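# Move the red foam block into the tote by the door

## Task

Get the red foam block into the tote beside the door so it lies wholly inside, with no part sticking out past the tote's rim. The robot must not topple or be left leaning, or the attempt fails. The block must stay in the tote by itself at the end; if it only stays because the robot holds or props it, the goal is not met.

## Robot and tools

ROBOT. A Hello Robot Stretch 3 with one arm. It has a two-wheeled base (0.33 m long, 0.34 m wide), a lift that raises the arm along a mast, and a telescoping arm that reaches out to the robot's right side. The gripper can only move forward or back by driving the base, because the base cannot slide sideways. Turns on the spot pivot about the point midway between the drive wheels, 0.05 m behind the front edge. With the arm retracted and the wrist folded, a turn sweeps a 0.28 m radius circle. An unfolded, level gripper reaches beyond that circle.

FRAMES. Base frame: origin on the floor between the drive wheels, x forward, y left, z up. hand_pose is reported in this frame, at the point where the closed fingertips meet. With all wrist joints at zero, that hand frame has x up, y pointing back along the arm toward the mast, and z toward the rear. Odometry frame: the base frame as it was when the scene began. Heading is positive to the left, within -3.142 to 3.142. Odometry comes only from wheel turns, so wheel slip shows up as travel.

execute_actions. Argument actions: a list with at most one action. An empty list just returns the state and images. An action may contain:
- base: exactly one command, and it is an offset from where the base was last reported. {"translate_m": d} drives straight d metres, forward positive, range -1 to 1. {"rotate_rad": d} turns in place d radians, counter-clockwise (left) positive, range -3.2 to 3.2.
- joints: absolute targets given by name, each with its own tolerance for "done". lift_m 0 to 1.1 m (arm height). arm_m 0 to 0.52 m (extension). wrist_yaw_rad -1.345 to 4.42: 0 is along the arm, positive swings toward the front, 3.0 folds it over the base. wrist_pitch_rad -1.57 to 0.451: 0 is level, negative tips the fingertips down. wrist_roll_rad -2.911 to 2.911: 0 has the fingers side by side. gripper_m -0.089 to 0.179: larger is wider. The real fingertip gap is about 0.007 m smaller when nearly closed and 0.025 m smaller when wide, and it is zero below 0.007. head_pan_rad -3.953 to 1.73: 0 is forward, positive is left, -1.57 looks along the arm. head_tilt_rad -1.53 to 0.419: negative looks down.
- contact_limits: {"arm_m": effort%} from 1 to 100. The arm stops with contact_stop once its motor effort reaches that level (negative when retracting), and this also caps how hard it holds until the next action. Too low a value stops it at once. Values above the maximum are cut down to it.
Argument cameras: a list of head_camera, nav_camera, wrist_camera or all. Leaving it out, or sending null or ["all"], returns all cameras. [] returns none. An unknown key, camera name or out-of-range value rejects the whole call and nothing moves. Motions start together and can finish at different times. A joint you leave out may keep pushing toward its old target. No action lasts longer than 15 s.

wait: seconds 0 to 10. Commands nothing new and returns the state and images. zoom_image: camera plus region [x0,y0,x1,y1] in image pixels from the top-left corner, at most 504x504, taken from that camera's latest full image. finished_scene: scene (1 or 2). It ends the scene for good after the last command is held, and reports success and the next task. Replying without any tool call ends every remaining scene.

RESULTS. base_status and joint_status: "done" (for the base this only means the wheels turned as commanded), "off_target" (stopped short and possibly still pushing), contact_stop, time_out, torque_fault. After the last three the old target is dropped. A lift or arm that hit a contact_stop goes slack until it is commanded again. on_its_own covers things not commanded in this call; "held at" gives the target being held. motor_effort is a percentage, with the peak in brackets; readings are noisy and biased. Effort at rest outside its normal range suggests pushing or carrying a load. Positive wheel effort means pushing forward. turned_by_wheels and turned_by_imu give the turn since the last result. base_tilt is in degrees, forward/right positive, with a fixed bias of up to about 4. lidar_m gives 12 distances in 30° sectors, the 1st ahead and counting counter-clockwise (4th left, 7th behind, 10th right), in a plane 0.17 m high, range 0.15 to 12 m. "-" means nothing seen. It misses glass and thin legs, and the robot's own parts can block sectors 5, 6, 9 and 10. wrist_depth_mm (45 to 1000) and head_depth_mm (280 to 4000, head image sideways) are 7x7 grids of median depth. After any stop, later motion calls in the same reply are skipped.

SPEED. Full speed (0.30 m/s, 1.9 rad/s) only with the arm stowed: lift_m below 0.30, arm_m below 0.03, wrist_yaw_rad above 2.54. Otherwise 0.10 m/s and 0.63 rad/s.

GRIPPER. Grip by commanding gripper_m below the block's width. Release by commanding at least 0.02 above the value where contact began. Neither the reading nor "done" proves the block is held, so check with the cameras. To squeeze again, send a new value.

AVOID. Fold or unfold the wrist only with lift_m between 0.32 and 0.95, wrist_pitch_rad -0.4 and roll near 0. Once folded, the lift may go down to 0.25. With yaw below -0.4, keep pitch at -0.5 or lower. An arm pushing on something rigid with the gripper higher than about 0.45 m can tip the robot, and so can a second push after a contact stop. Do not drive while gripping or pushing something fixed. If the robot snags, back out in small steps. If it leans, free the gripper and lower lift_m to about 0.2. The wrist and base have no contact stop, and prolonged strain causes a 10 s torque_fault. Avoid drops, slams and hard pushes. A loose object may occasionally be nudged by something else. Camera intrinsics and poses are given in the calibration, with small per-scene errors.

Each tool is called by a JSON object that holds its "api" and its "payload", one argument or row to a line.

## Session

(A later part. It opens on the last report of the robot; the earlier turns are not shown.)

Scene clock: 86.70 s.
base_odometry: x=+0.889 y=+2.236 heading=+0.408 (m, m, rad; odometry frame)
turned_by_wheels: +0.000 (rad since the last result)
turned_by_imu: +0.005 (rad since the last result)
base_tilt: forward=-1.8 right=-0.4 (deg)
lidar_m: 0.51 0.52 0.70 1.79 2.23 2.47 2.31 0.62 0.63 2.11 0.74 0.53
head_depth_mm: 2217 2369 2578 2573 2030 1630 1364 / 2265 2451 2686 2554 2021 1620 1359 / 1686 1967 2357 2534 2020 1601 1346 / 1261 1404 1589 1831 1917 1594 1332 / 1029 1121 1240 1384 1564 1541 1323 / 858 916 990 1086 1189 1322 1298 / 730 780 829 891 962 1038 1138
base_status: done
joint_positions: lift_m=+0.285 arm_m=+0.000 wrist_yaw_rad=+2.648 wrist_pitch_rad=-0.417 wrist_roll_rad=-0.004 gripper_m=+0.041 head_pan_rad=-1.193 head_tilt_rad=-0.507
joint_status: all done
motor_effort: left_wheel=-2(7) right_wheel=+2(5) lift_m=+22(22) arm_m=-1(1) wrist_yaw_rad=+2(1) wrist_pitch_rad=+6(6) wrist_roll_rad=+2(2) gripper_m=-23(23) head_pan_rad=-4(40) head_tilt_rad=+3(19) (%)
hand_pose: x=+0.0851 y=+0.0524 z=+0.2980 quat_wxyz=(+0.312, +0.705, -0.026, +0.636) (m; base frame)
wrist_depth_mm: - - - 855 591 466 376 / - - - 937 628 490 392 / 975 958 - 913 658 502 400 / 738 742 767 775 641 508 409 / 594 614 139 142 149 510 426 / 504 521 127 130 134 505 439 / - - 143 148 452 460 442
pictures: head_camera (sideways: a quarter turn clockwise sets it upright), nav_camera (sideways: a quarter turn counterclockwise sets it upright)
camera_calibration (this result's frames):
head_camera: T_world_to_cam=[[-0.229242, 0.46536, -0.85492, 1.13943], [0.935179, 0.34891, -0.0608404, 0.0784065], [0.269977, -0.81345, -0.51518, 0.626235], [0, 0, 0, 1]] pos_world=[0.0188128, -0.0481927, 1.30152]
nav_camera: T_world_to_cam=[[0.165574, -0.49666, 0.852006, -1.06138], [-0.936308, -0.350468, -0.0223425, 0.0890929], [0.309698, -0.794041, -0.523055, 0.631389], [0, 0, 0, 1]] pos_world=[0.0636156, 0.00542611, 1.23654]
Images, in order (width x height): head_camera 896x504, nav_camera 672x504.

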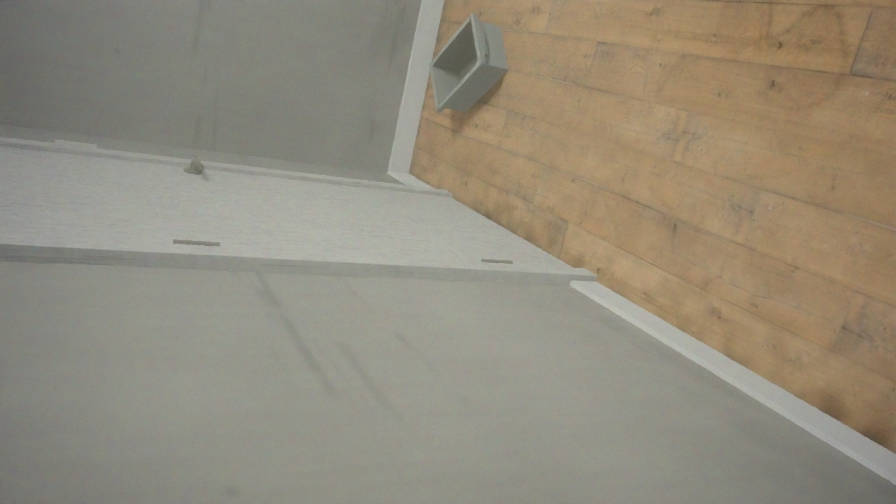

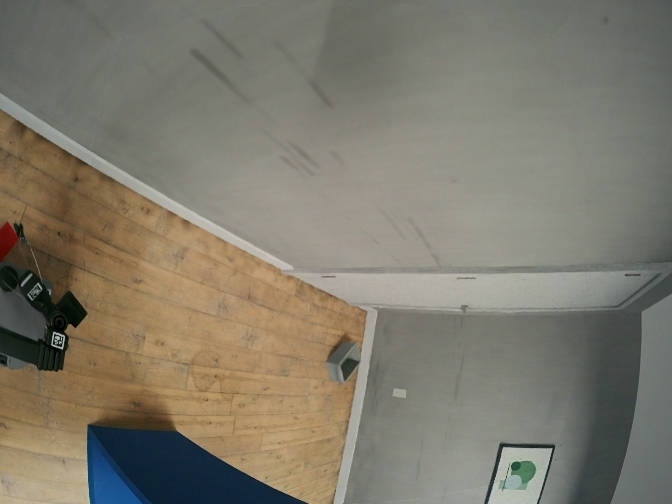

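{"api": "zoom_image", "payload": {
  "camera": "head_camera",
  "region": [400, 0, 540, 130]
}}

Region (400, 0, 540, 130) of head_camera's 896x504 image, scaled by 3.600, with more detail than that image has; it fills the top 468 rows of this view, and the rest is white.

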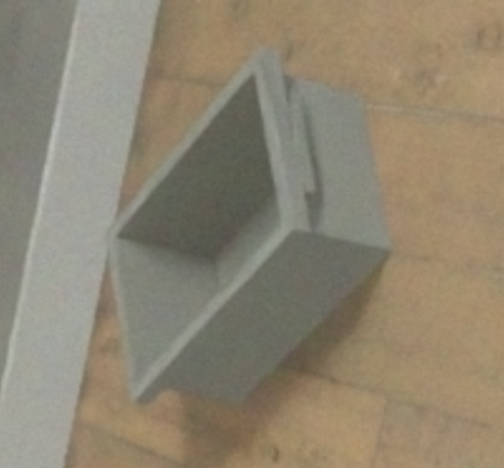

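{"api": "execute_actions", "payload": {
  "actions": [
    {"base": {"rotate_rad": -1.665}, "joints": {"head_pan_rad": 0.0, "head_tilt_rad": -0.6}}
  ],
  "cameras": ["nav_camera", "head_camera"]
}}

Scene clock: 91.80 s.
base_odometry: x=+0.889 y=+2.236 heading=-1.257 (m, m, rad; odometry frame)
turned_by_wheels: -1.665 (rad since the last result)
turned_by_imu: -1.677 (rad since the last result)
base_tilt: forward=-1.7 right=-0.3 (deg)
lidar_m: 2.60 0.82 0.54 0.50 0.51 0.65 1.40 1.79 2.47 2.78 1.39 0.61
head_depth_mm: 2384 2658 2911 1013 1027 1028 1046 / 2376 2592 2906 2327 1822 1356 1261 / 2339 2570 2818 2305 1803 1512 1284 / 2327 2530 2820 2286 1785 1495 1275 / 2279 2537 2760 2251 1774 1477 1260 / 2236 2478 2702 2230 1772 1468 1263 / 2237 2458 2676 2213 1762 1469 1253
base_status: done
joint_positions: lift_m=+0.285 arm_m=+0.000 wrist_yaw_rad=+2.648 wrist_pitch_rad=-0.417 wrist_roll_rad=-0.004 gripper_m=+0.041 head_pan_rad=-0.007 head_tilt_rad=-0.593
joint_status: all done
motor_effort: left_wheel=+3(11) right_wheel=-2(6) lift_m=+22(22) arm_m=-1(1) wrist_yaw_rad=+2(1) wrist_pitch_rad=+6(6) wrist_roll_rad=+2(2) gripper_m=-23(23) head_pan_rad=+3(40) head_tilt_rad=-3(12) (%)
hand_pose: x=+0.0851 y=+0.0524 z=+0.2980 quat_wxyz=(+0.312, +0.705, -0.026, +0.636) (m; base frame)
wrist_depth_mm: 414 467 533 652 792 - - / 436 501 579 698 865 - - / 467 523 621 735 950 - - / 485 560 637 729 803 856 874 / 520 586 139 142 149 664 674 / 505 516 126 131 133 567 566 / - - 143 149 446 465 479
pictures: head_camera (sideways: a quarter turn clockwise sets it upright), nav_camera (sideways: a quarter turn counterclockwise sets it upright)
camera_calibration (this result's frames):
head_camera: T_world_to_cam=[[-0.58878, -0.0371038, -0.807441, 1.07972], [0.0226958, 0.997793, -0.0624005, 0.0859969], [0.807974, -0.0550657, -0.586639, 0.715923], [0, 0, 0, 1]] pos_world=[0.0553197, -0.00632246, 1.29717]
nav_camera: T_world_to_cam=[[0.593598, -0.033658, 0.804058, -1.00148], [-0.0288105, -0.999373, -0.0205646, 0.0812401], [0.804246, -0.0109582, -0.594195, 0.720926], [0, 0, 0, 1]] pos_world=[0.0170134, 0.0553815, 1.23529]
Images, in order (width x height): head_camera 896x504, nav_camera 672x504.

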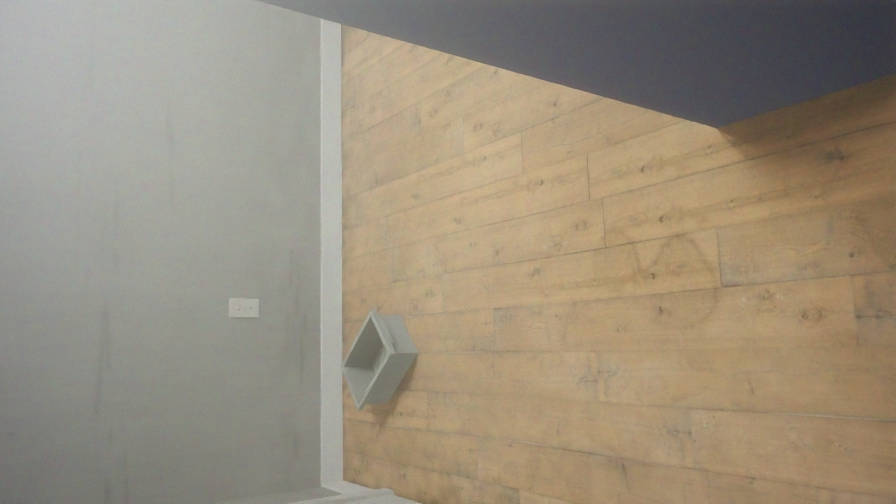

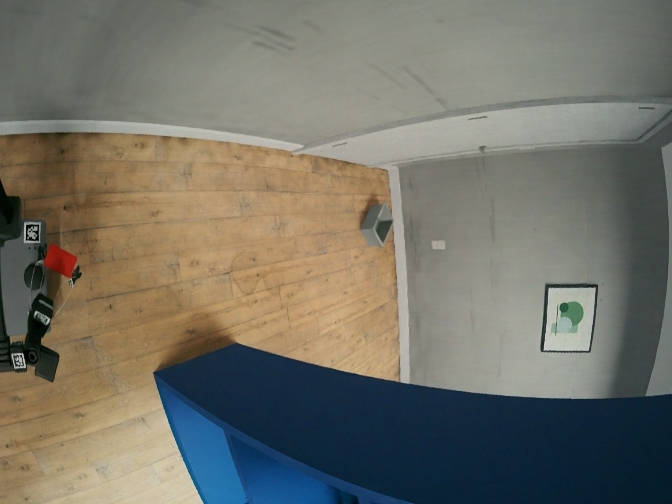

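{"api": "execute_actions", "payload": {
  "actions": [
    {"base": {"translate_m": 1.0}, "joints": {"head_tilt_rad": -0.9, "head_pan_rad": 0.15}}
  ],
  "cameras": ["nav_camera", "head_camera"]
}}

Scene clock: 97.27 s.
base_odometry: x=+1.198 y=+1.284 heading=-1.257 (m, m, rad; odometry frame)
turned_by_wheels: +0.000 (rad since the last result)
turned_by_imu: +0.006 (rad since the last result)
base_tilt: forward=-1.6 right=-0.3 (deg)
lidar_m: 1.60 0.95 0.66 0.61 0.63 0.79 1.73 0.56 0.37 0.37 2.56 1.72
head_depth_mm: 1475 1715 1930 1679 1467 1310 1163 / 1491 1721 1909 1672 1454 1289 1161 / 1495 1730 1928 1651 1447 1272 1156 / 1496 1753 1914 1630 1421 1276 1148 / 1509 1757 1810 1595 1416 1262 1136 / 1504 1773 1881 1605 1409 1254 1136 / 1527 1761 1810 1602 1409 1247 1120
base_status: done
joint_positions: lift_m=+0.285 arm_m=+0.000 wrist_yaw_rad=+2.648 wrist_pitch_rad=-0.417 wrist_roll_rad=-0.004 gripper_m=+0.041 head_pan_rad=+0.143 head_tilt_rad=-0.890
joint_status: all done
motor_effort: left_wheel=+2(11) right_wheel=-1(4) lift_m=+22(22) arm_m=-1(1) wrist_yaw_rad=+1(1) wrist_pitch_rad=+6(6) wrist_roll_rad=+2(2) gripper_m=-23(22) head_pan_rad=+2(18) head_tilt_rad=-5(25) (%)
hand_pose: x=+0.0851 y=+0.0524 z=+0.2980 quat_wxyz=(+0.312, +0.705, -0.026, +0.636) (m; base frame)
wrist_depth_mm: 495 553 643 727 923 - - / 528 590 686 786 - - - / 554 646 751 861 - - - / 580 660 727 779 815 793 819 / 597 613 139 141 148 661 662 / 509 532 126 131 133 545 550 / - - 144 149 447 462 481
pictures: head_camera (sideways: a quarter turn clockwise sets it upright), nav_camera (sideways: a quarter turn counterclockwise sets it upright)
camera_calibration (this result's frames):
head_camera: T_world_to_cam=[[-0.784694, -0.154713, -0.600266, 0.810925], [-0.145533, 0.987267, -0.0642117, 0.0893565], [0.602558, 0.0369721, -0.797218, 0.991059], [0, 0, 0, 1]] pos_world=[0.0521621, 0.000600419, 1.2826]
nav_camera: T_world_to_cam=[[0.798833, 0.085294, 0.595475, -0.730905], [0.115994, -0.99316, -0.0133501, 0.0709577], [0.590263, 0.0797362, -0.803263, 0.994143], [0, 0, 0, 1]] pos_world=[-0.0111649, 0.0535451, 1.23474]
Images, in order (width x height): head_camera 896x504, nav_camera 672x504.

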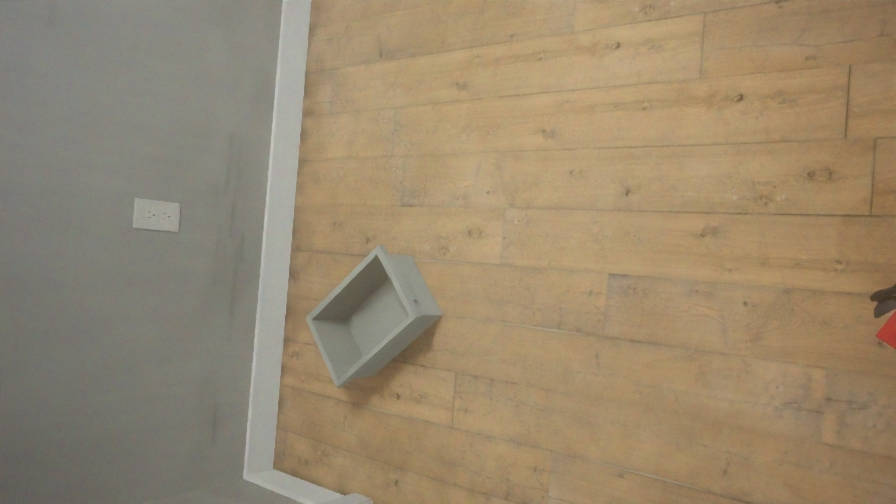

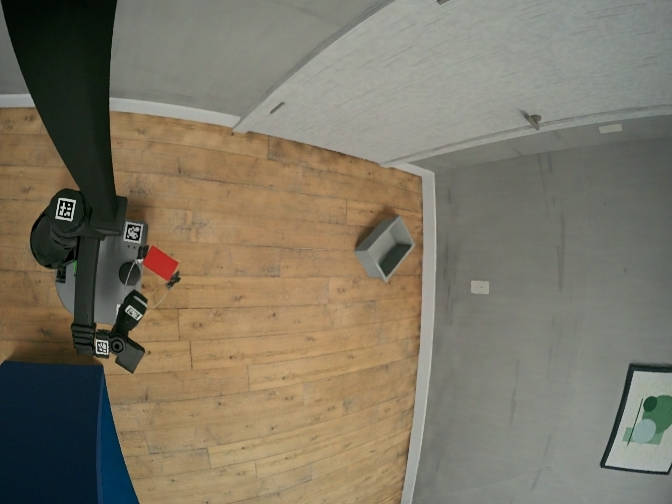

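{"api": "zoom_image", "payload": {
  "camera": "head_camera",
  "region": [290, 230, 460, 400]
}}

Region (290, 230, 460, 400) of head_camera's 896x504 image, scaled by 2.965, with more detail than that image has.

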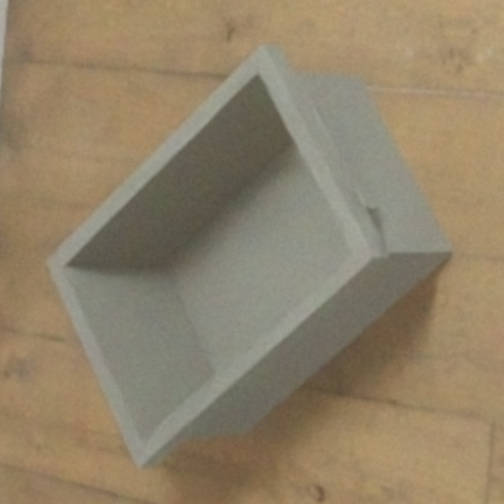

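{"api": "execute_actions", "payload": {
  "actions": [
    {"base": {"translate_m": 0.72}}
  ],
  "cameras": ["nav_camera"]
}}

Scene clock: 106.00 s.
base_odometry: x=+1.421 y=+0.600 heading=-1.257 (m, m, rad; odometry frame)
turned_by_wheels: +0.000 (rad since the last result)
turned_by_imu: +0.003 (rad since the last result)
base_tilt: forward=-1.6 right=-0.4 (deg)
lidar_m: 0.89 0.90 0.72 0.67 0.68 0.89 1.97 0.88 1.09 2.38 1.41 0.96
head_depth_mm: 796 922 1102 1354 1464 1297 1161 / 801 928 1114 1357 1448 1288 1156 / 802 933 1115 1391 1439 1282 1158 / 808 937 1121 1388 1426 1273 1143 / 812 948 1138 1407 1421 1221 1142 / 818 949 1144 1419 1399 1251 1137 / 825 961 1145 1437 1398 1225 1127
base_status: done
joint_positions: lift_m=+0.285 arm_m=+0.000 wrist_yaw_rad=+2.648 wrist_pitch_rad=-0.417 wrist_roll_rad=-0.004 gripper_m=+0.041 head_pan_rad=+0.143 head_tilt_rad=-0.890
joint_status: not commanded
motor_effort: left_wheel=+1(9) right_wheel=-1(3) lift_m=+22(22) arm_m=-1(1) wrist_yaw_rad=+1(2) wrist_pitch_rad=+6(6) wrist_roll_rad=+2(2) gripper_m=-23(23) head_pan_rad=+3(2) head_tilt_rad=-4(5) (%)
hand_pose: x=+0.0851 y=+0.0524 z=+0.2980 quat_wxyz=(+0.312, +0.705, -0.026, +0.636) (m; base frame)
wrist_depth_mm: 538 607 690 823 946 812 653 / 572 639 758 852 - 822 694 / 605 688 793 950 - 874 714 / 647 721 769 758 725 761 721 / 598 608 139 142 149 624 676 / 496 519 126 130 133 549 561 / - - 144 148 450 467 477
pictures: nav_camera (sideways: a quarter turn counterclockwise sets it upright)
camera_calibration (this result's frames):
nav_camera: T_world_to_cam=[[0.799002, 0.0853484, 0.595241, -0.730602], [0.116028, -0.993156, -0.0133423, 0.0709474], [0.590029, 0.0797249, -0.803436, 0.99437], [0, 0, 0, 1]] pos_world=[-0.0111862, 0.0535416, 1.23474]
Images, in order (width x height): nav_camera 672x504.

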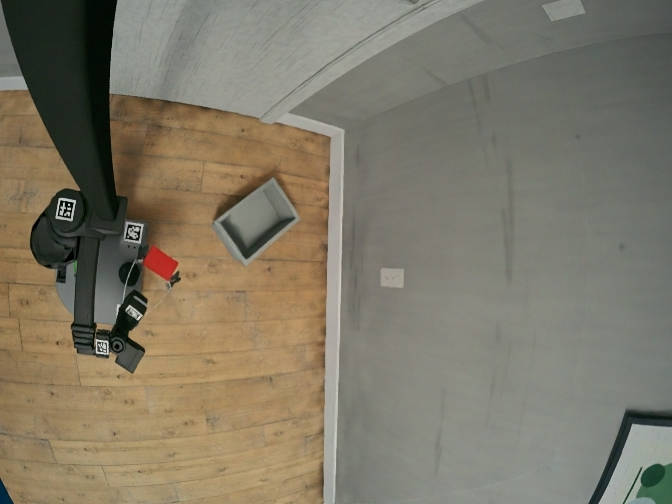

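{"api": "execute_actions", "payload": {
  "actions": [
    {"base": {"rotate_rad": 1.835}, "joints": {"head_pan_rad": -1.4, "head_tilt_rad": -1.15}}
  ],
  "cameras": ["nav_camera", "head_camera"]
}}

Scene clock: 108.67 s.
base_odometry: x=+1.421 y=+0.600 heading=+0.578 (m, m, rad; odometry frame)
turned_by_wheels: +1.835 (rad since the last result)
turned_by_imu: +1.847 (rad since the last result)
base_tilt: forward=-1.6 right=-0.4 (deg)
lidar_m: 0.67 0.72 1.17 0.88 0.92 1.44 2.21 1.10 0.90 0.89 0.83 0.67
head_depth_mm: 889 1063 1316 1436 1327 1226 1151 / 924 1110 1391 1423 1316 1222 1155 / 963 1167 1454 1405 1313 - - / 1007 1231 1479 1376 1296 - - / 1048 1292 1496 1369 1282 1205 - / 1095 1375 1500 1375 1285 1200 1087 / 1135 1326 1454 1369 1273 1182 1110
base_status: done
joint_positions: lift_m=+0.285 arm_m=+0.000 wrist_yaw_rad=+2.648 wrist_pitch_rad=-0.417 wrist_roll_rad=-0.004 gripper_m=+0.041 head_pan_rad=-1.393 head_tilt_rad=-1.136
joint_status: all done
motor_effort: left_wheel=-2(8) right_wheel=+2(7) lift_m=+22(22) arm_m=-1(1) wrist_yaw_rad=+1(2) wrist_pitch_rad=+6(6) wrist_roll_rad=+2(2) gripper_m=-23(22) head_pan_rad=-4(42) head_tilt_rad=-6(23) (%)
hand_pose: x=+0.0851 y=+0.0524 z=+0.2980 quat_wxyz=(+0.312, +0.705, -0.026, +0.636) (m; base frame)
wrist_depth_mm: 860 - - - - 724 564 / 791 - - - - 734 550 / 802 951 - - - 760 569 / 718 738 751 790 808 767 584 / 587 614 138 141 149 664 596 / 505 532 127 130 134 553 564 / - - 144 149 454 460 476
pictures: head_camera (sideways: a quarter turn clockwise sets it upright), nav_camera (sideways: a quarter turn counterclockwise sets it upright)
camera_calibration (this result's frames):
head_camera: T_world_to_cam=[[-0.20364, 0.899263, -0.387113, 0.52972], [0.978835, 0.19521, -0.0614412, 0.0788707], [0.0203163, -0.391431, -0.919983, 1.15416], [0, 0, 0, 1]] pos_world=[0.00722223, -0.0399793, 1.27171]
nav_camera: T_world_to_cam=[[0.134527, -0.914542, 0.381464, -0.448077], [-0.988943, -0.148154, -0.00643126, 0.0686872], [0.062397, -0.376381, -0.924361, 1.15474], [0, 0, 0, 1]] pos_world=[0.0561539, 0.0350132, 1.23876]
Images, in order (width x height): head_camera 896x504, nav_camera 672x504.

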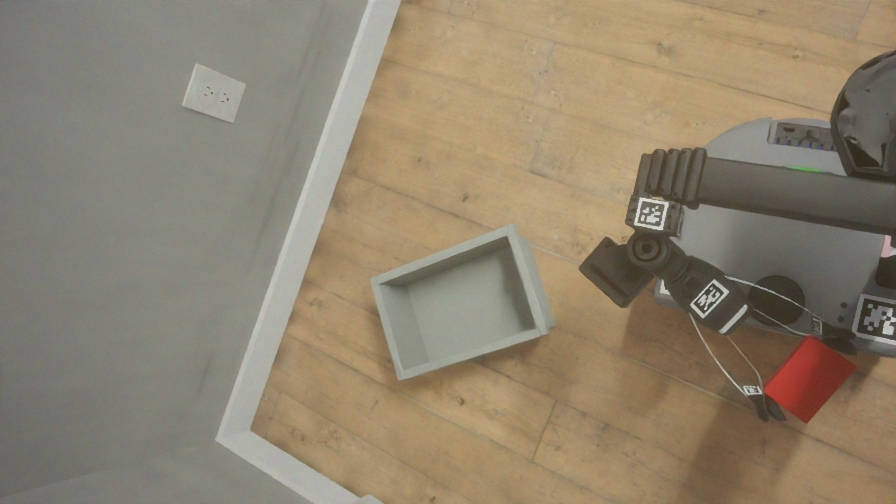

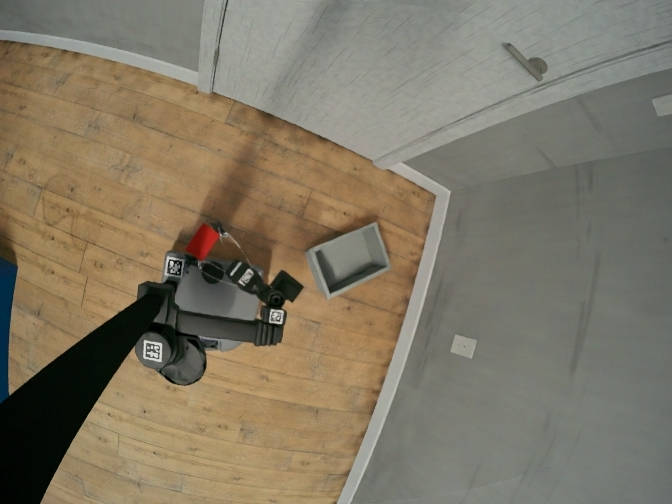

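{"api": "zoom_image", "payload": {
  "camera": "head_camera",
  "region": [360, 200, 570, 400]
}}

Region (360, 200, 570, 400) of head_camera's 896x504 image, scaled by 2.400, with more detail than that image has; it fills the top 480 rows of this view, and the rest is white.

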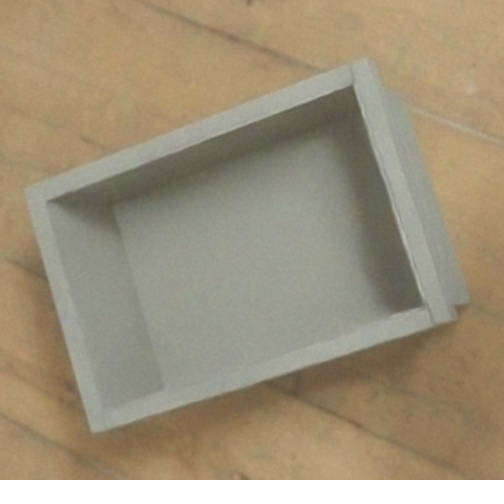

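{"api": "execute_actions", "payload": {
  "actions": [
    {"base": {"translate_m": 0.016}, "joints": {"lift_m": 0.34}}
  ],
  "cameras": []
}}

{"api": "execute_actions", "payload": {
  "actions": [
    {"joints": {"wrist_yaw_rad": 2.105, "arm_m": 0.428}}
  ],
  "cameras": ["head_camera", "wrist_camera"]
}}

Scene clock: 111.07 s.
base_odometry: x=+1.434 y=+0.608 heading=+0.578 (m, m, rad; odometry frame)
turned_by_wheels: +0.000 (rad since the last result)
turned_by_imu: -0.001 (rad since the last result)
base_tilt: forward=-1.6 right=-0.5 (deg)
lidar_m: 0.65 0.70 1.15 0.89 0.92 1.43 2.22 1.10 0.90 0.89 0.81 0.66
head_depth_mm: 893 1060 1318 1428 1320 1226 1153 / 926 1121 1411 1411 1317 1237 1158 / 966 1171 1459 1408 1306 - - / 998 1225 1488 1382 1301 - - / 1054 1296 1504 1380 1297 1213 - / 1098 1378 1504 1382 1279 1200 1081 / 1132 1309 1443 1370 1272 1189 1108
base_status: done
joint_positions: lift_m=+0.340 arm_m=+0.000 wrist_yaw_rad=+2.648 wrist_pitch_rad=-0.418 wrist_roll_rad=-0.004 gripper_m=+0.041 head_pan_rad=-1.394 head_tilt_rad=-1.136
joint_status: all done
motor_effort: left_wheel=-2(7) right_wheel=+1(6) lift_m=+30(32) arm_m=-1(1) wrist_yaw_rad=+1(1) wrist_pitch_rad=+6(6) wrist_roll_rad=+2(2) gripper_m=-23(23) head_pan_rad=-4(4) head_tilt_rad=-6(5) (%)
hand_pose: x=+0.0851 y=+0.0523 z=+0.3525 quat_wxyz=(+0.312, +0.705, -0.026, +0.636) (m; base frame)
wrist_depth_mm: 915 - - - 969 689 552 / 844 - - - - 718 534 / 808 - - - - 753 545 / 797 830 886 879 896 764 571 / 684 706 139 141 149 715 574 / 566 591 127 131 133 627 578 / - 489 312 149 503 530 532
pictures: none
No camera images: the call's "cameras" was empty. Leave "cameras" out to get every camera's image.

Scene clock: 115.40 s.
base_odometry: x=+1.434 y=+0.608 heading=+0.578 (m, m, rad; odometry frame)
turned_by_wheels: +0.000 (rad since the last result)
turned_by_imu: -0.001 (rad since the last result)
base_tilt: forward=-1.8 right=-0.5 (deg)
lidar_m: 0.65 0.70 1.15 0.89 0.92 1.43 2.23 1.11 0.90 0.89 0.81 0.66
head_depth_mm: 892 1057 1327 1430 1327 1231 1148 / 923 1118 1369 1422 1309 1226 1157 / 963 1162 1470 1426 1309 - - / 1007 1234 1479 1381 1288 - - / 1052 1306 1506 1340 1273 1216 - / 1097 1378 1501 1379 1280 1199 1121 / 1126 1315 1449 1379 1274 1185 1111
base_status: not commanded
joint_positions: lift_m=+0.340 arm_m=+0.428 wrist_yaw_rad=+2.106 wrist_pitch_rad=-0.418 wrist_roll_rad=-0.004 gripper_m=+0.041 head_pan_rad=-1.394 head_tilt_rad=-1.136
joint_status: all done
motor_effort: left_wheel=-1(2) right_wheel=+1(2) lift_m=+30(30) arm_m=+3(5) wrist_yaw_rad=-1(4) wrist_pitch_rad=+6(6) wrist_roll_rad=+2(2) gripper_m=-22(22) head_pan_rad=-4(4) head_tilt_rad=-5(5) (%)
hand_pose: x=+0.1717 y=-0.4582 z=+0.3525 quat_wxyz=(+0.470, +0.672, -0.214, +0.530) (m; base frame)
wrist_depth_mm: - - 739 585 496 425 371 / - - 824 620 529 448 379 / - - 879 669 549 464 397 / 822 858 840 690 586 501 432 / 667 703 139 141 148 512 453 / 563 587 127 131 133 525 487 / 490 488 476 148 504 521 508
pictures: head_camera (sideways: a quarter turn clockwise sets it upright), wrist_camera
camera_calibration (this result's frames):
head_camera: T_world_to_cam=[[-0.202935, 0.899423, -0.387113, 0.529715], [0.978988, 0.194443, -0.0614412, 0.0788697], [0.0200098, -0.391447, -0.919983, 1.15416], [0, 0, 0, 1]] pos_world=[0.00719093, -0.0399802, 1.27171]
wrist_camera: T_world_to_cam=[[0.500652, -0.863959, 0.0540527, -0.509885], [-0.465517, -0.321353, -0.824637, 0.251788], [0.729823, 0.387694, -0.563074, 0.415573], [0, 0, 0, 1]] pos_world=[0.0691917, -0.520722, 0.469193]
Images, in order (width x height): head_camera 896x504, wrist_camera 644x364.

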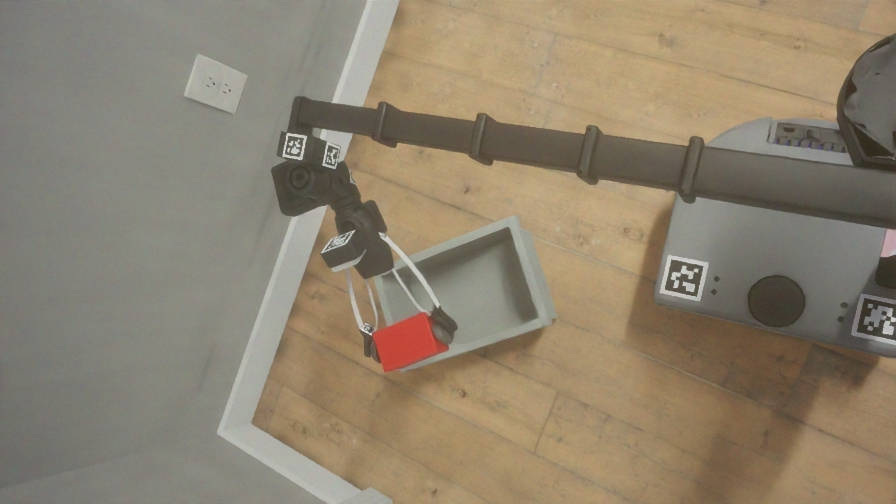

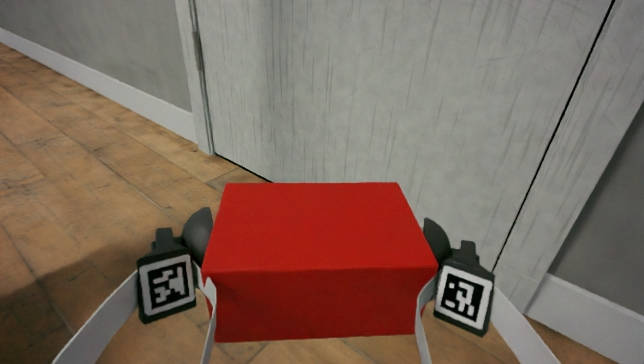

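{"api": "execute_actions", "payload": {
  "actions": [
    {"joints": {"wrist_pitch_rad": -0.9, "lift_m": 0.27}}
  ],
  "cameras": ["head_camera", "wrist_camera"]
}}

Scene clock: 117.00 s.
base_odometry: x=+1.434 y=+0.608 heading=+0.578 (m, m, rad; odometry frame)
turned_by_wheels: +0.000 (rad since the last result)
turned_by_imu: +0.000 (rad since the last result)
base_tilt: forward=-1.7 right=-0.5 (deg)
lidar_m: 0.65 0.70 1.15 0.89 0.92 1.43 2.23 1.11 0.90 0.47 0.81 0.66
head_depth_mm: 892 1068 1318 1431 1320 1224 1149 / 926 1110 1371 1414 1320 1222 1159 / 961 1173 1403 1414 1310 - - / 1010 1236 1480 1353 1284 - - / 1048 1303 1514 1342 1284 1211 - / 1099 1377 1502 1385 1278 1185 1120 / 1129 1309 1454 1374 1276 1191 1115
base_status: not commanded
joint_positions: lift_m=+0.270 arm_m=+0.428 wrist_yaw_rad=+2.106 wrist_pitch_rad=-0.908 wrist_roll_rad=-0.004 gripper_m=+0.041 head_pan_rad=-1.394 head_tilt_rad=-1.136
joint_status: all done
motor_effort: left_wheel=-2(2) right_wheel=+1(1) lift_m=+22(28) arm_m=+3(3) wrist_yaw_rad=-1(1) wrist_pitch_rad=+3(6) wrist_roll_rad=+2(2) gripper_m=-22(22) head_pan_rad=-4(4) head_tilt_rad=-7(4) (%)
hand_pose: x=+0.0980 y=-0.5021 z=+0.1921 quat_wxyz=(+0.584, +0.705, -0.043, +0.400) (m; base frame)
wrist_depth_mm: 529 530 544 571 548 491 417 / 468 478 492 498 497 506 456 / 430 433 440 448 458 463 460 / 388 306 280 277 288 407 429 / 363 275 139 142 148 291 390 / 337 232 126 130 134 249 360 / 316 264 311 149 319 264 332
pictures: head_camera (sideways: a quarter turn clockwise sets it upright), wrist_camera
camera_calibration (this result's frames):
head_camera: T_world_to_cam=[[-0.202935, 0.899423, -0.387113, 0.529715], [0.978988, 0.194443, -0.0614412, 0.0788697], [0.0200098, -0.391447, -0.919983, 1.15416], [0, 0, 0, 1]] pos_world=[0.00719093, -0.0399801, 1.27171]
wrist_camera: T_world_to_cam=[[0.523273, -0.850534, 0.0527071, -0.497403], [-0.742422, -0.485375, -0.461758, -0.053822], [0.418323, 0.202494, -0.885439, 0.395516], [0, 0, 0, 1]] pos_world=[0.0548656, -0.529272, 0.351569]
Images, in order (width x height): head_camera 896x504, wrist_camera 644x364.

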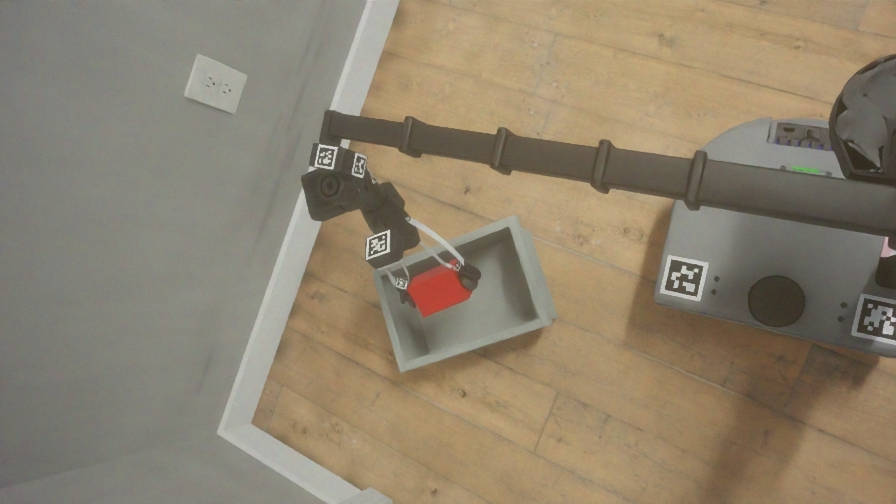

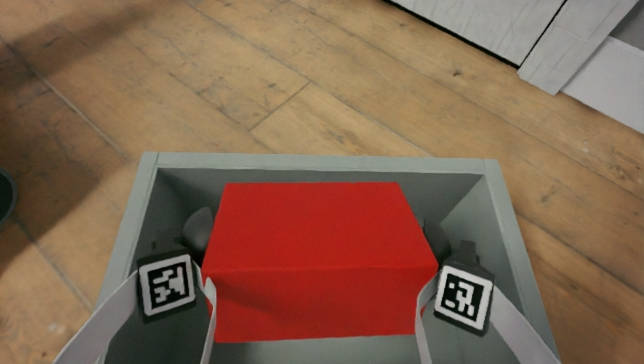

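{"api": "execute_actions", "payload": {
  "actions": [
    {"joints": {"lift_m": 0.16}}
  ],
  "cameras": ["head_camera", "wrist_camera"]
}}

Scene clock: 119.43 s.
base_odometry: x=+1.434 y=+0.608 heading=+0.578 (m, m, rad; odometry frame)
turned_by_wheels: +0.000 (rad since the last result)
turned_by_imu: -0.001 (rad since the last result)
base_tilt: forward=-1.5 right=-0.7 (deg)
lidar_m: 0.65 0.70 1.14 0.89 0.92 1.43 2.22 1.11 0.90 0.89 0.81 0.66
head_depth_mm: 889 1064 1323 1431 1323 1236 1157 / 926 1107 1397 1418 1326 1226 1155 / 968 1178 1441 1403 1302 - - / 1002 1233 1487 1360 1282 - - / 1054 1305 1494 1352 1274 1221 - / 1100 1377 1507 1379 1279 1200 1117 / 1126 1312 1444 1369 1268 1184 1108
base_status: not commanded
joint_positions: lift_m=+0.160 arm_m=+0.428 wrist_yaw_rad=+2.106 wrist_pitch_rad=-0.908 wrist_roll_rad=-0.004 gripper_m=+0.041 head_pan_rad=-1.394 head_tilt_rad=-1.136
joint_status: all done
motor_effort: left_wheel=-2(2) right_wheel=+1(1) lift_m=+22(24) arm_m=+3(3) wrist_yaw_rad=-1(1) wrist_pitch_rad=+3(3) wrist_roll_rad=+2(3) gripper_m=-23(23) head_pan_rad=-4(4) head_tilt_rad=-5(5) (%)
hand_pose: x=+0.0979 y=-0.5021 z=+0.0821 quat_wxyz=(+0.584, +0.705, -0.043, +0.400) (m; base frame)
wrist_depth_mm: 371 369 379 381 390 401 397 / 174 189 190 191 191 192 193 / 169 220 230 234 231 223 180 / 168 240 270 266 278 252 170 / 169 225 139 142 149 249 170 / 170 207 127 130 133 226 170 / 165 213 214 149 219 221 169
pictures: head_camera (sideways: a quarter turn clockwise sets it upright), wrist_camera
camera_calibration (this result's frames):
head_camera: T_world_to_cam=[[-0.202935, 0.899423, -0.387113, 0.529715], [0.978988, 0.194443, -0.0614412, 0.0788697], [0.0200098, -0.391447, -0.919983, 1.15416], [0, 0, 0, 1]] pos_world=[0.00719093, -0.0399802, 1.27171]
wrist_camera: T_world_to_cam=[[0.523282, -0.850528, 0.052704, -0.491602], [-0.742499, -0.48542, -0.461587, -0.104693], [0.418177, 0.202408, -0.885528, 0.298093], [0, 0, 0, 1]] pos_world=[0.0548561, -0.529278, 0.241554]
Images, in order (width x height): head_camera 896x504, wrist_camera 644x364.

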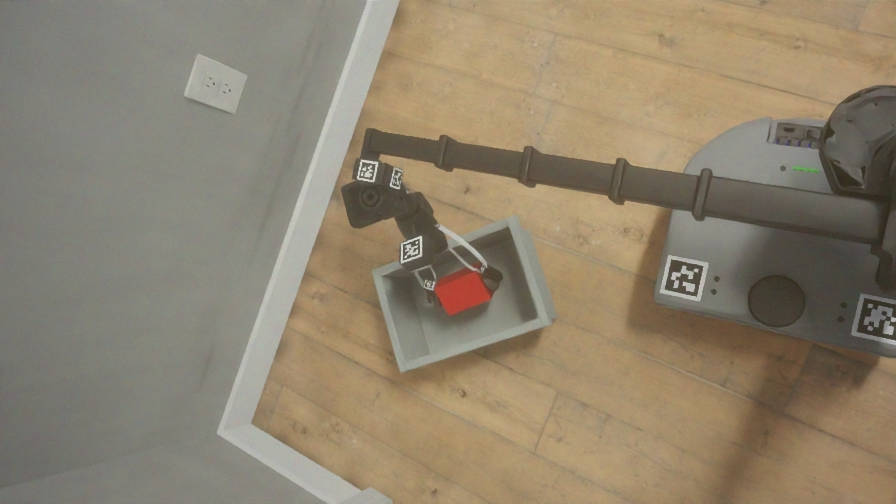

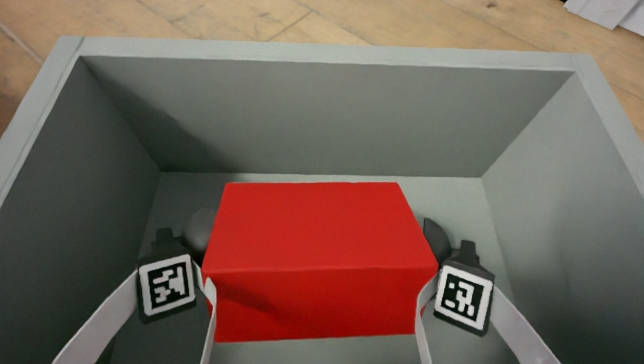

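{"api": "execute_actions", "payload": {
  "actions": [
    {"joints": {"lift_m": 0.125}}
  ],
  "cameras": ["wrist_camera"]
}}

Scene clock: 120.67 s.
base_odometry: x=+1.434 y=+0.608 heading=+0.578 (m, m, rad; odometry frame)
turned_by_wheels: +0.000 (rad since the last result)
turned_by_imu: +0.000 (rad since the last result)
base_tilt: forward=-1.8 right=-0.5 (deg)
lidar_m: 0.65 0.71 1.15 0.89 0.92 1.43 2.22 1.11 0.90 0.89 0.81 0.66
head_depth_mm: 890 1068 1317 1435 1325 1237 1149 / 922 1113 1400 1422 1312 1227 1148 / 959 1166 1433 1407 1318 - - / 1003 1227 1492 1367 1278 - - / 1053 1295 1510 1363 1290 1209 - / 1099 1382 1495 1379 1277 1193 1117 / 1122 1319 1441 1381 1268 1191 1114
base_status: not commanded
joint_positions: lift_m=+0.125 arm_m=+0.428 wrist_yaw_rad=+2.106 wrist_pitch_rad=-0.908 wrist_roll_rad=-0.004 gripper_m=+0.041 head_pan_rad=-1.394 head_tilt_rad=-1.136
joint_status: all done
motor_effort: left_wheel=-2(2) right_wheel=+1(1) lift_m=+21(22) arm_m=+3(3) wrist_yaw_rad=-1(1) wrist_pitch_rad=+3(3) wrist_roll_rad=+2(2) gripper_m=-23(23) head_pan_rad=-4(4) head_tilt_rad=-7(5) (%)
hand_pose: x=+0.0979 y=-0.5021 z=+0.0471 quat_wxyz=(+0.584, +0.705, -0.043, +0.400) (m; base frame)
wrist_depth_mm: 157 162 162 162 163 163 159 / 167 190 189 191 191 191 172 / 168 220 231 232 230 224 173 / 168 226 237 237 240 238 171 / 168 212 139 142 149 222 170 / 169 195 126 131 134 209 170 / 165 183 181 148 188 191 169
pictures: wrist_camera
camera_calibration (this result's frames):
wrist_camera: T_world_to_cam=[[0.523284, -0.850527, 0.0527032, -0.489757], [-0.742518, -0.485431, -0.461544, -0.120865], [0.418139, 0.202385, -0.88555, 0.267096], [0, 0, 0, 1]] pos_world=[0.0548537, -0.529279, 0.206554]
Images, in order (width x height): wrist_camera 644x364.

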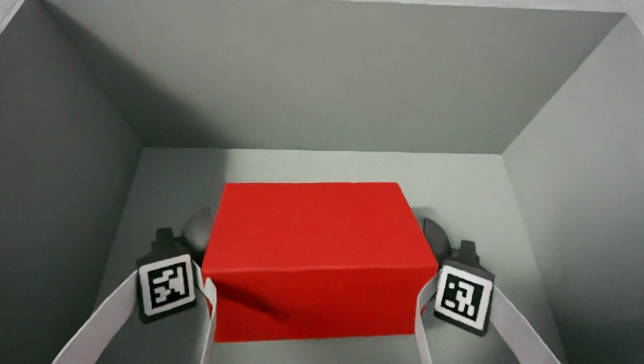

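{"api": "execute_actions", "payload": {
  "actions": [
    {"joints": {"lift_m": 0.114}}
  ],
  "cameras": ["wrist_camera"]
}}

Scene clock: 121.60 s.
base_odometry: x=+1.434 y=+0.608 heading=+0.578 (m, m, rad; odometry frame)
turned_by_wheels: +0.000 (rad since the last result)
turned_by_imu: +0.000 (rad since the last result)
base_tilt: forward=-1.7 right=-0.5 (deg)
lidar_m: 0.65 0.70 1.15 0.89 0.92 1.43 2.22 1.11 0.90 0.89 0.81 0.66
head_depth_mm: 891 1065 1322 1435 1320 1232 1156 / 923 1108 1399 1419 1321 1223 1148 / 964 1173 1453 1378 1306 - - / 1003 1232 1482 1355 1294 - - / 1047 1298 1493 1360 1276 1206 - / 1099 1380 1489 1382 1284 1195 1117 / 1128 1322 1438 1371 1273 1186 1109
base_status: not commanded
joint_positions: lift_m=+0.114 arm_m=+0.428 wrist_yaw_rad=+2.106 wrist_pitch_rad=-0.908 wrist_roll_rad=-0.004 gripper_m=+0.041 head_pan_rad=-1.394 head_tilt_rad=-1.136
joint_status: all done
motor_effort: left_wheel=-2(2) right_wheel=+1(1) lift_m=+22(22) arm_m=+3(3) wrist_yaw_rad=-1(1) wrist_pitch_rad=+3(3) wrist_roll_rad=+2(2) gripper_m=-23(23) head_pan_rad=-4(4) head_tilt_rad=-6(5) (%)
hand_pose: x=+0.0979 y=-0.5021 z=+0.0361 quat_wxyz=(+0.584, +0.705, -0.043, +0.400) (m; base frame)
wrist_depth_mm: 157 161 162 162 162 162 158 / 167 189 190 191 191 191 173 / 168 221 231 230 232 222 172 / 168 217 223 226 230 230 171 / 169 203 139 141 149 214 171 / 169 190 127 130 133 199 170 / 165 173 173 148 178 182 168
pictures: wrist_camera
camera_calibration (this result's frames):
wrist_camera: T_world_to_cam=[[0.523285, -0.850527, 0.0527031, -0.489176], [-0.742527, -0.485437, -0.461523, -0.125952], [0.418122, 0.202375, -0.885561, 0.257348], [0, 0, 0, 1]] pos_world=[0.0548526, -0.52928, 0.195548]
Images, in order (width x height): wrist_camera 644x364.

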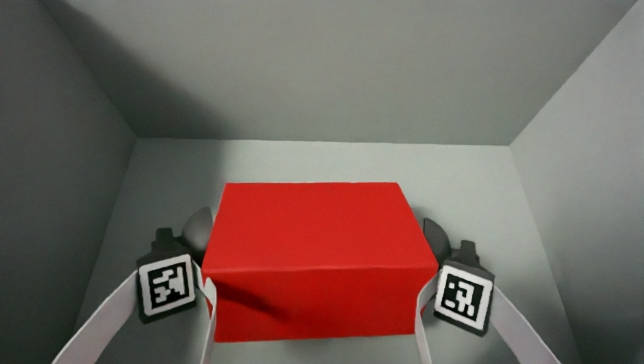

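{"api": "execute_actions", "payload": {
  "actions": [
    {"joints": {"gripper_m": 0.14}}
  ],
  "cameras": ["wrist_camera"]
}}

Scene clock: 123.27 s.
base_odometry: x=+1.434 y=+0.608 heading=+0.578 (m, m, rad; odometry frame)
turned_by_wheels: +0.000 (rad since the last result)
turned_by_imu: +0.000 (rad since the last result)
base_tilt: forward=-1.7 right=-0.4 (deg)
lidar_m: 0.65 0.70 1.15 0.89 0.92 1.43 2.22 1.11 0.90 0.89 0.81 0.66
head_depth_mm: 890 1061 1319 1424 1323 1232 1153 / 926 1116 1411 1415 1312 1229 1147 / 960 1167 1448 1395 1296 - - / 1008 1232 1480 1368 1292 - - / 1052 1302 1503 1361 1272 1212 - / 1098 1370 1503 1384 1279 1187 1118 / 1123 1315 1440 1372 1267 1187 1112
base_status: not commanded
joint_positions: lift_m=+0.114 arm_m=+0.428 wrist_yaw_rad=+2.106 wrist_pitch_rad=-0.908 wrist_roll_rad=-0.004 gripper_m=+0.140 head_pan_rad=-1.394 head_tilt_rad=-1.136
joint_status: all done
motor_effort: left_wheel=-2(2) right_wheel=+1(1) lift_m=+22(22) arm_m=+3(3) wrist_yaw_rad=-1(1) wrist_pitch_rad=+3(3) wrist_roll_rad=+2(2) gripper_m=+1(93) head_pan_rad=-4(4) head_tilt_rad=-5(5) (%)
hand_pose: x=+0.0979 y=-0.5021 z=+0.0361 quat_wxyz=(+0.584, +0.705, -0.043, +0.400) (m; base frame)
wrist_depth_mm: 157 162 163 162 163 162 157 / 167 189 190 191 192 191 172 / 167 222 230 232 231 223 171 / 168 218 224 228 230 230 171 / 167 205 162 161 208 215 171 / 164 - 149 149 190 - 170 / 171 175 141 141 177 180 162
pictures: wrist_camera
camera_calibration (this result's frames):
wrist_camera: T_world_to_cam=[[0.523285, -0.850526, 0.0527041, -0.489177], [-0.742527, -0.485437, -0.461524, -0.125953], [0.418123, 0.202374, -0.885561, 0.257348], [0, 0, 0, 1]] pos_world=[0.0548526, -0.52928, 0.195549]
Images, in order (width x height): wrist_camera 644x364.

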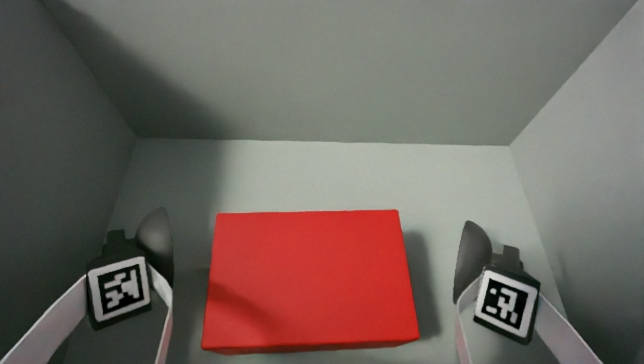

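Released and settled flat. Raise the gripper clear and verify.

{"api": "execute_actions", "payload": {
  "actions": [
    {"joints": {"lift_m": 0.3}}
  ],
  "cameras": ["head_camera", "wrist_camera"]
}}

Scene clock: 125.87 s.
base_odometry: x=+1.434 y=+0.608 heading=+0.578 (m, m, rad; odometry frame)
turned_by_wheels: +0.000 (rad since the last result)
turned_by_imu: -0.001 (rad since the last result)
base_tilt: forward=-1.5 right=-0.4 (deg)
lidar_m: 0.65 0.70 1.15 0.89 0.92 1.43 2.22 1.11 0.90 0.89 0.81 0.66
head_depth_mm: 892 1065 1327 1436 1332 1234 1154 / 922 1113 1367 1418 1311 1227 1156 / 967 1173 1371 1411 1313 - - / 1000 1232 1485 1362 1277 - - / 1050 1312 1495 1363 1283 1213 - / 1098 1371 1488 1392 1284 1193 1115 / 1123 1321 1452 1377 1271 1185 1110
base_status: not commanded
joint_positions: lift_m=+0.300 arm_m=+0.428 wrist_yaw_rad=+2.106 wrist_pitch_rad=-0.908 wrist_roll_rad=-0.004 gripper_m=+0.140 head_pan_rad=-1.394 head_tilt_rad=-1.136
joint_status: all done
motor_effort: left_wheel=-2(2) right_wheel=+1(1) lift_m=+30(29) arm_m=+3(3) wrist_yaw_rad=-1(1) wrist_pitch_rad=+3(3) wrist_roll_rad=+2(2) gripper_m=+1(0) head_pan_rad=-4(4) head_tilt_rad=-5(5) (%)
hand_pose: x=+0.0979 y=-0.5021 z=+0.2216 quat_wxyz=(+0.584, +0.705, -0.043, +0.400) (m; base frame)
wrist_depth_mm: 564 573 594 600 584 482 418 / 513 523 531 532 534 530 457 / 457 480 477 483 488 503 493 / 429 424 307 330 330 450 465 / 392 397 389 397 373 422 428 / 368 - 366 372 369 - 394 / 339 264 343 308 348 283 362
pictures: head_camera (sideways: a quarter turn clockwise sets it upright), wrist_camera
camera_calibration (this result's frames):
head_camera: T_world_to_cam=[[-0.202935, 0.899423, -0.387113, 0.529715], [0.978988, 0.194443, -0.0614412, 0.0788697], [0.0200098, -0.391447, -0.919983, 1.15416], [0, 0, 0, 1]] pos_world=[0.00719092, -0.0399802, 1.27171]
wrist_camera: T_world_to_cam=[[0.523284, -0.850527, 0.0527029, -0.498958], [-0.742528, -0.485436, -0.461524, -0.0403087], [0.418122, 0.202374, -0.885561, 0.421679], [0, 0, 0, 1]] pos_world=[0.0548526, -0.529281, 0.381115]
Images, in order (width x height): head_camera 896x504, wrist_camera 644x364.

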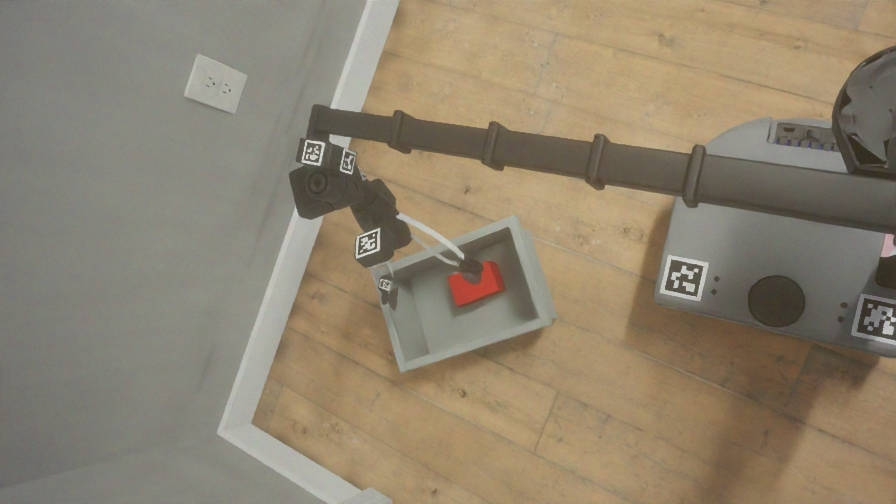

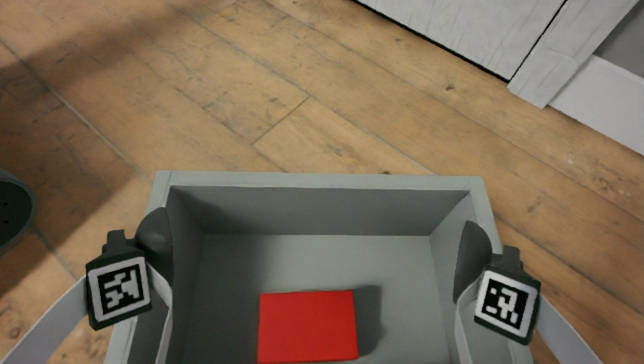

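The block lies flat inside the tote, the gripper is clear of it, and the robot is level.

{"api": "finished_scene", "payload": {
  "scene": 2
}}

The scene is finished: the task was done.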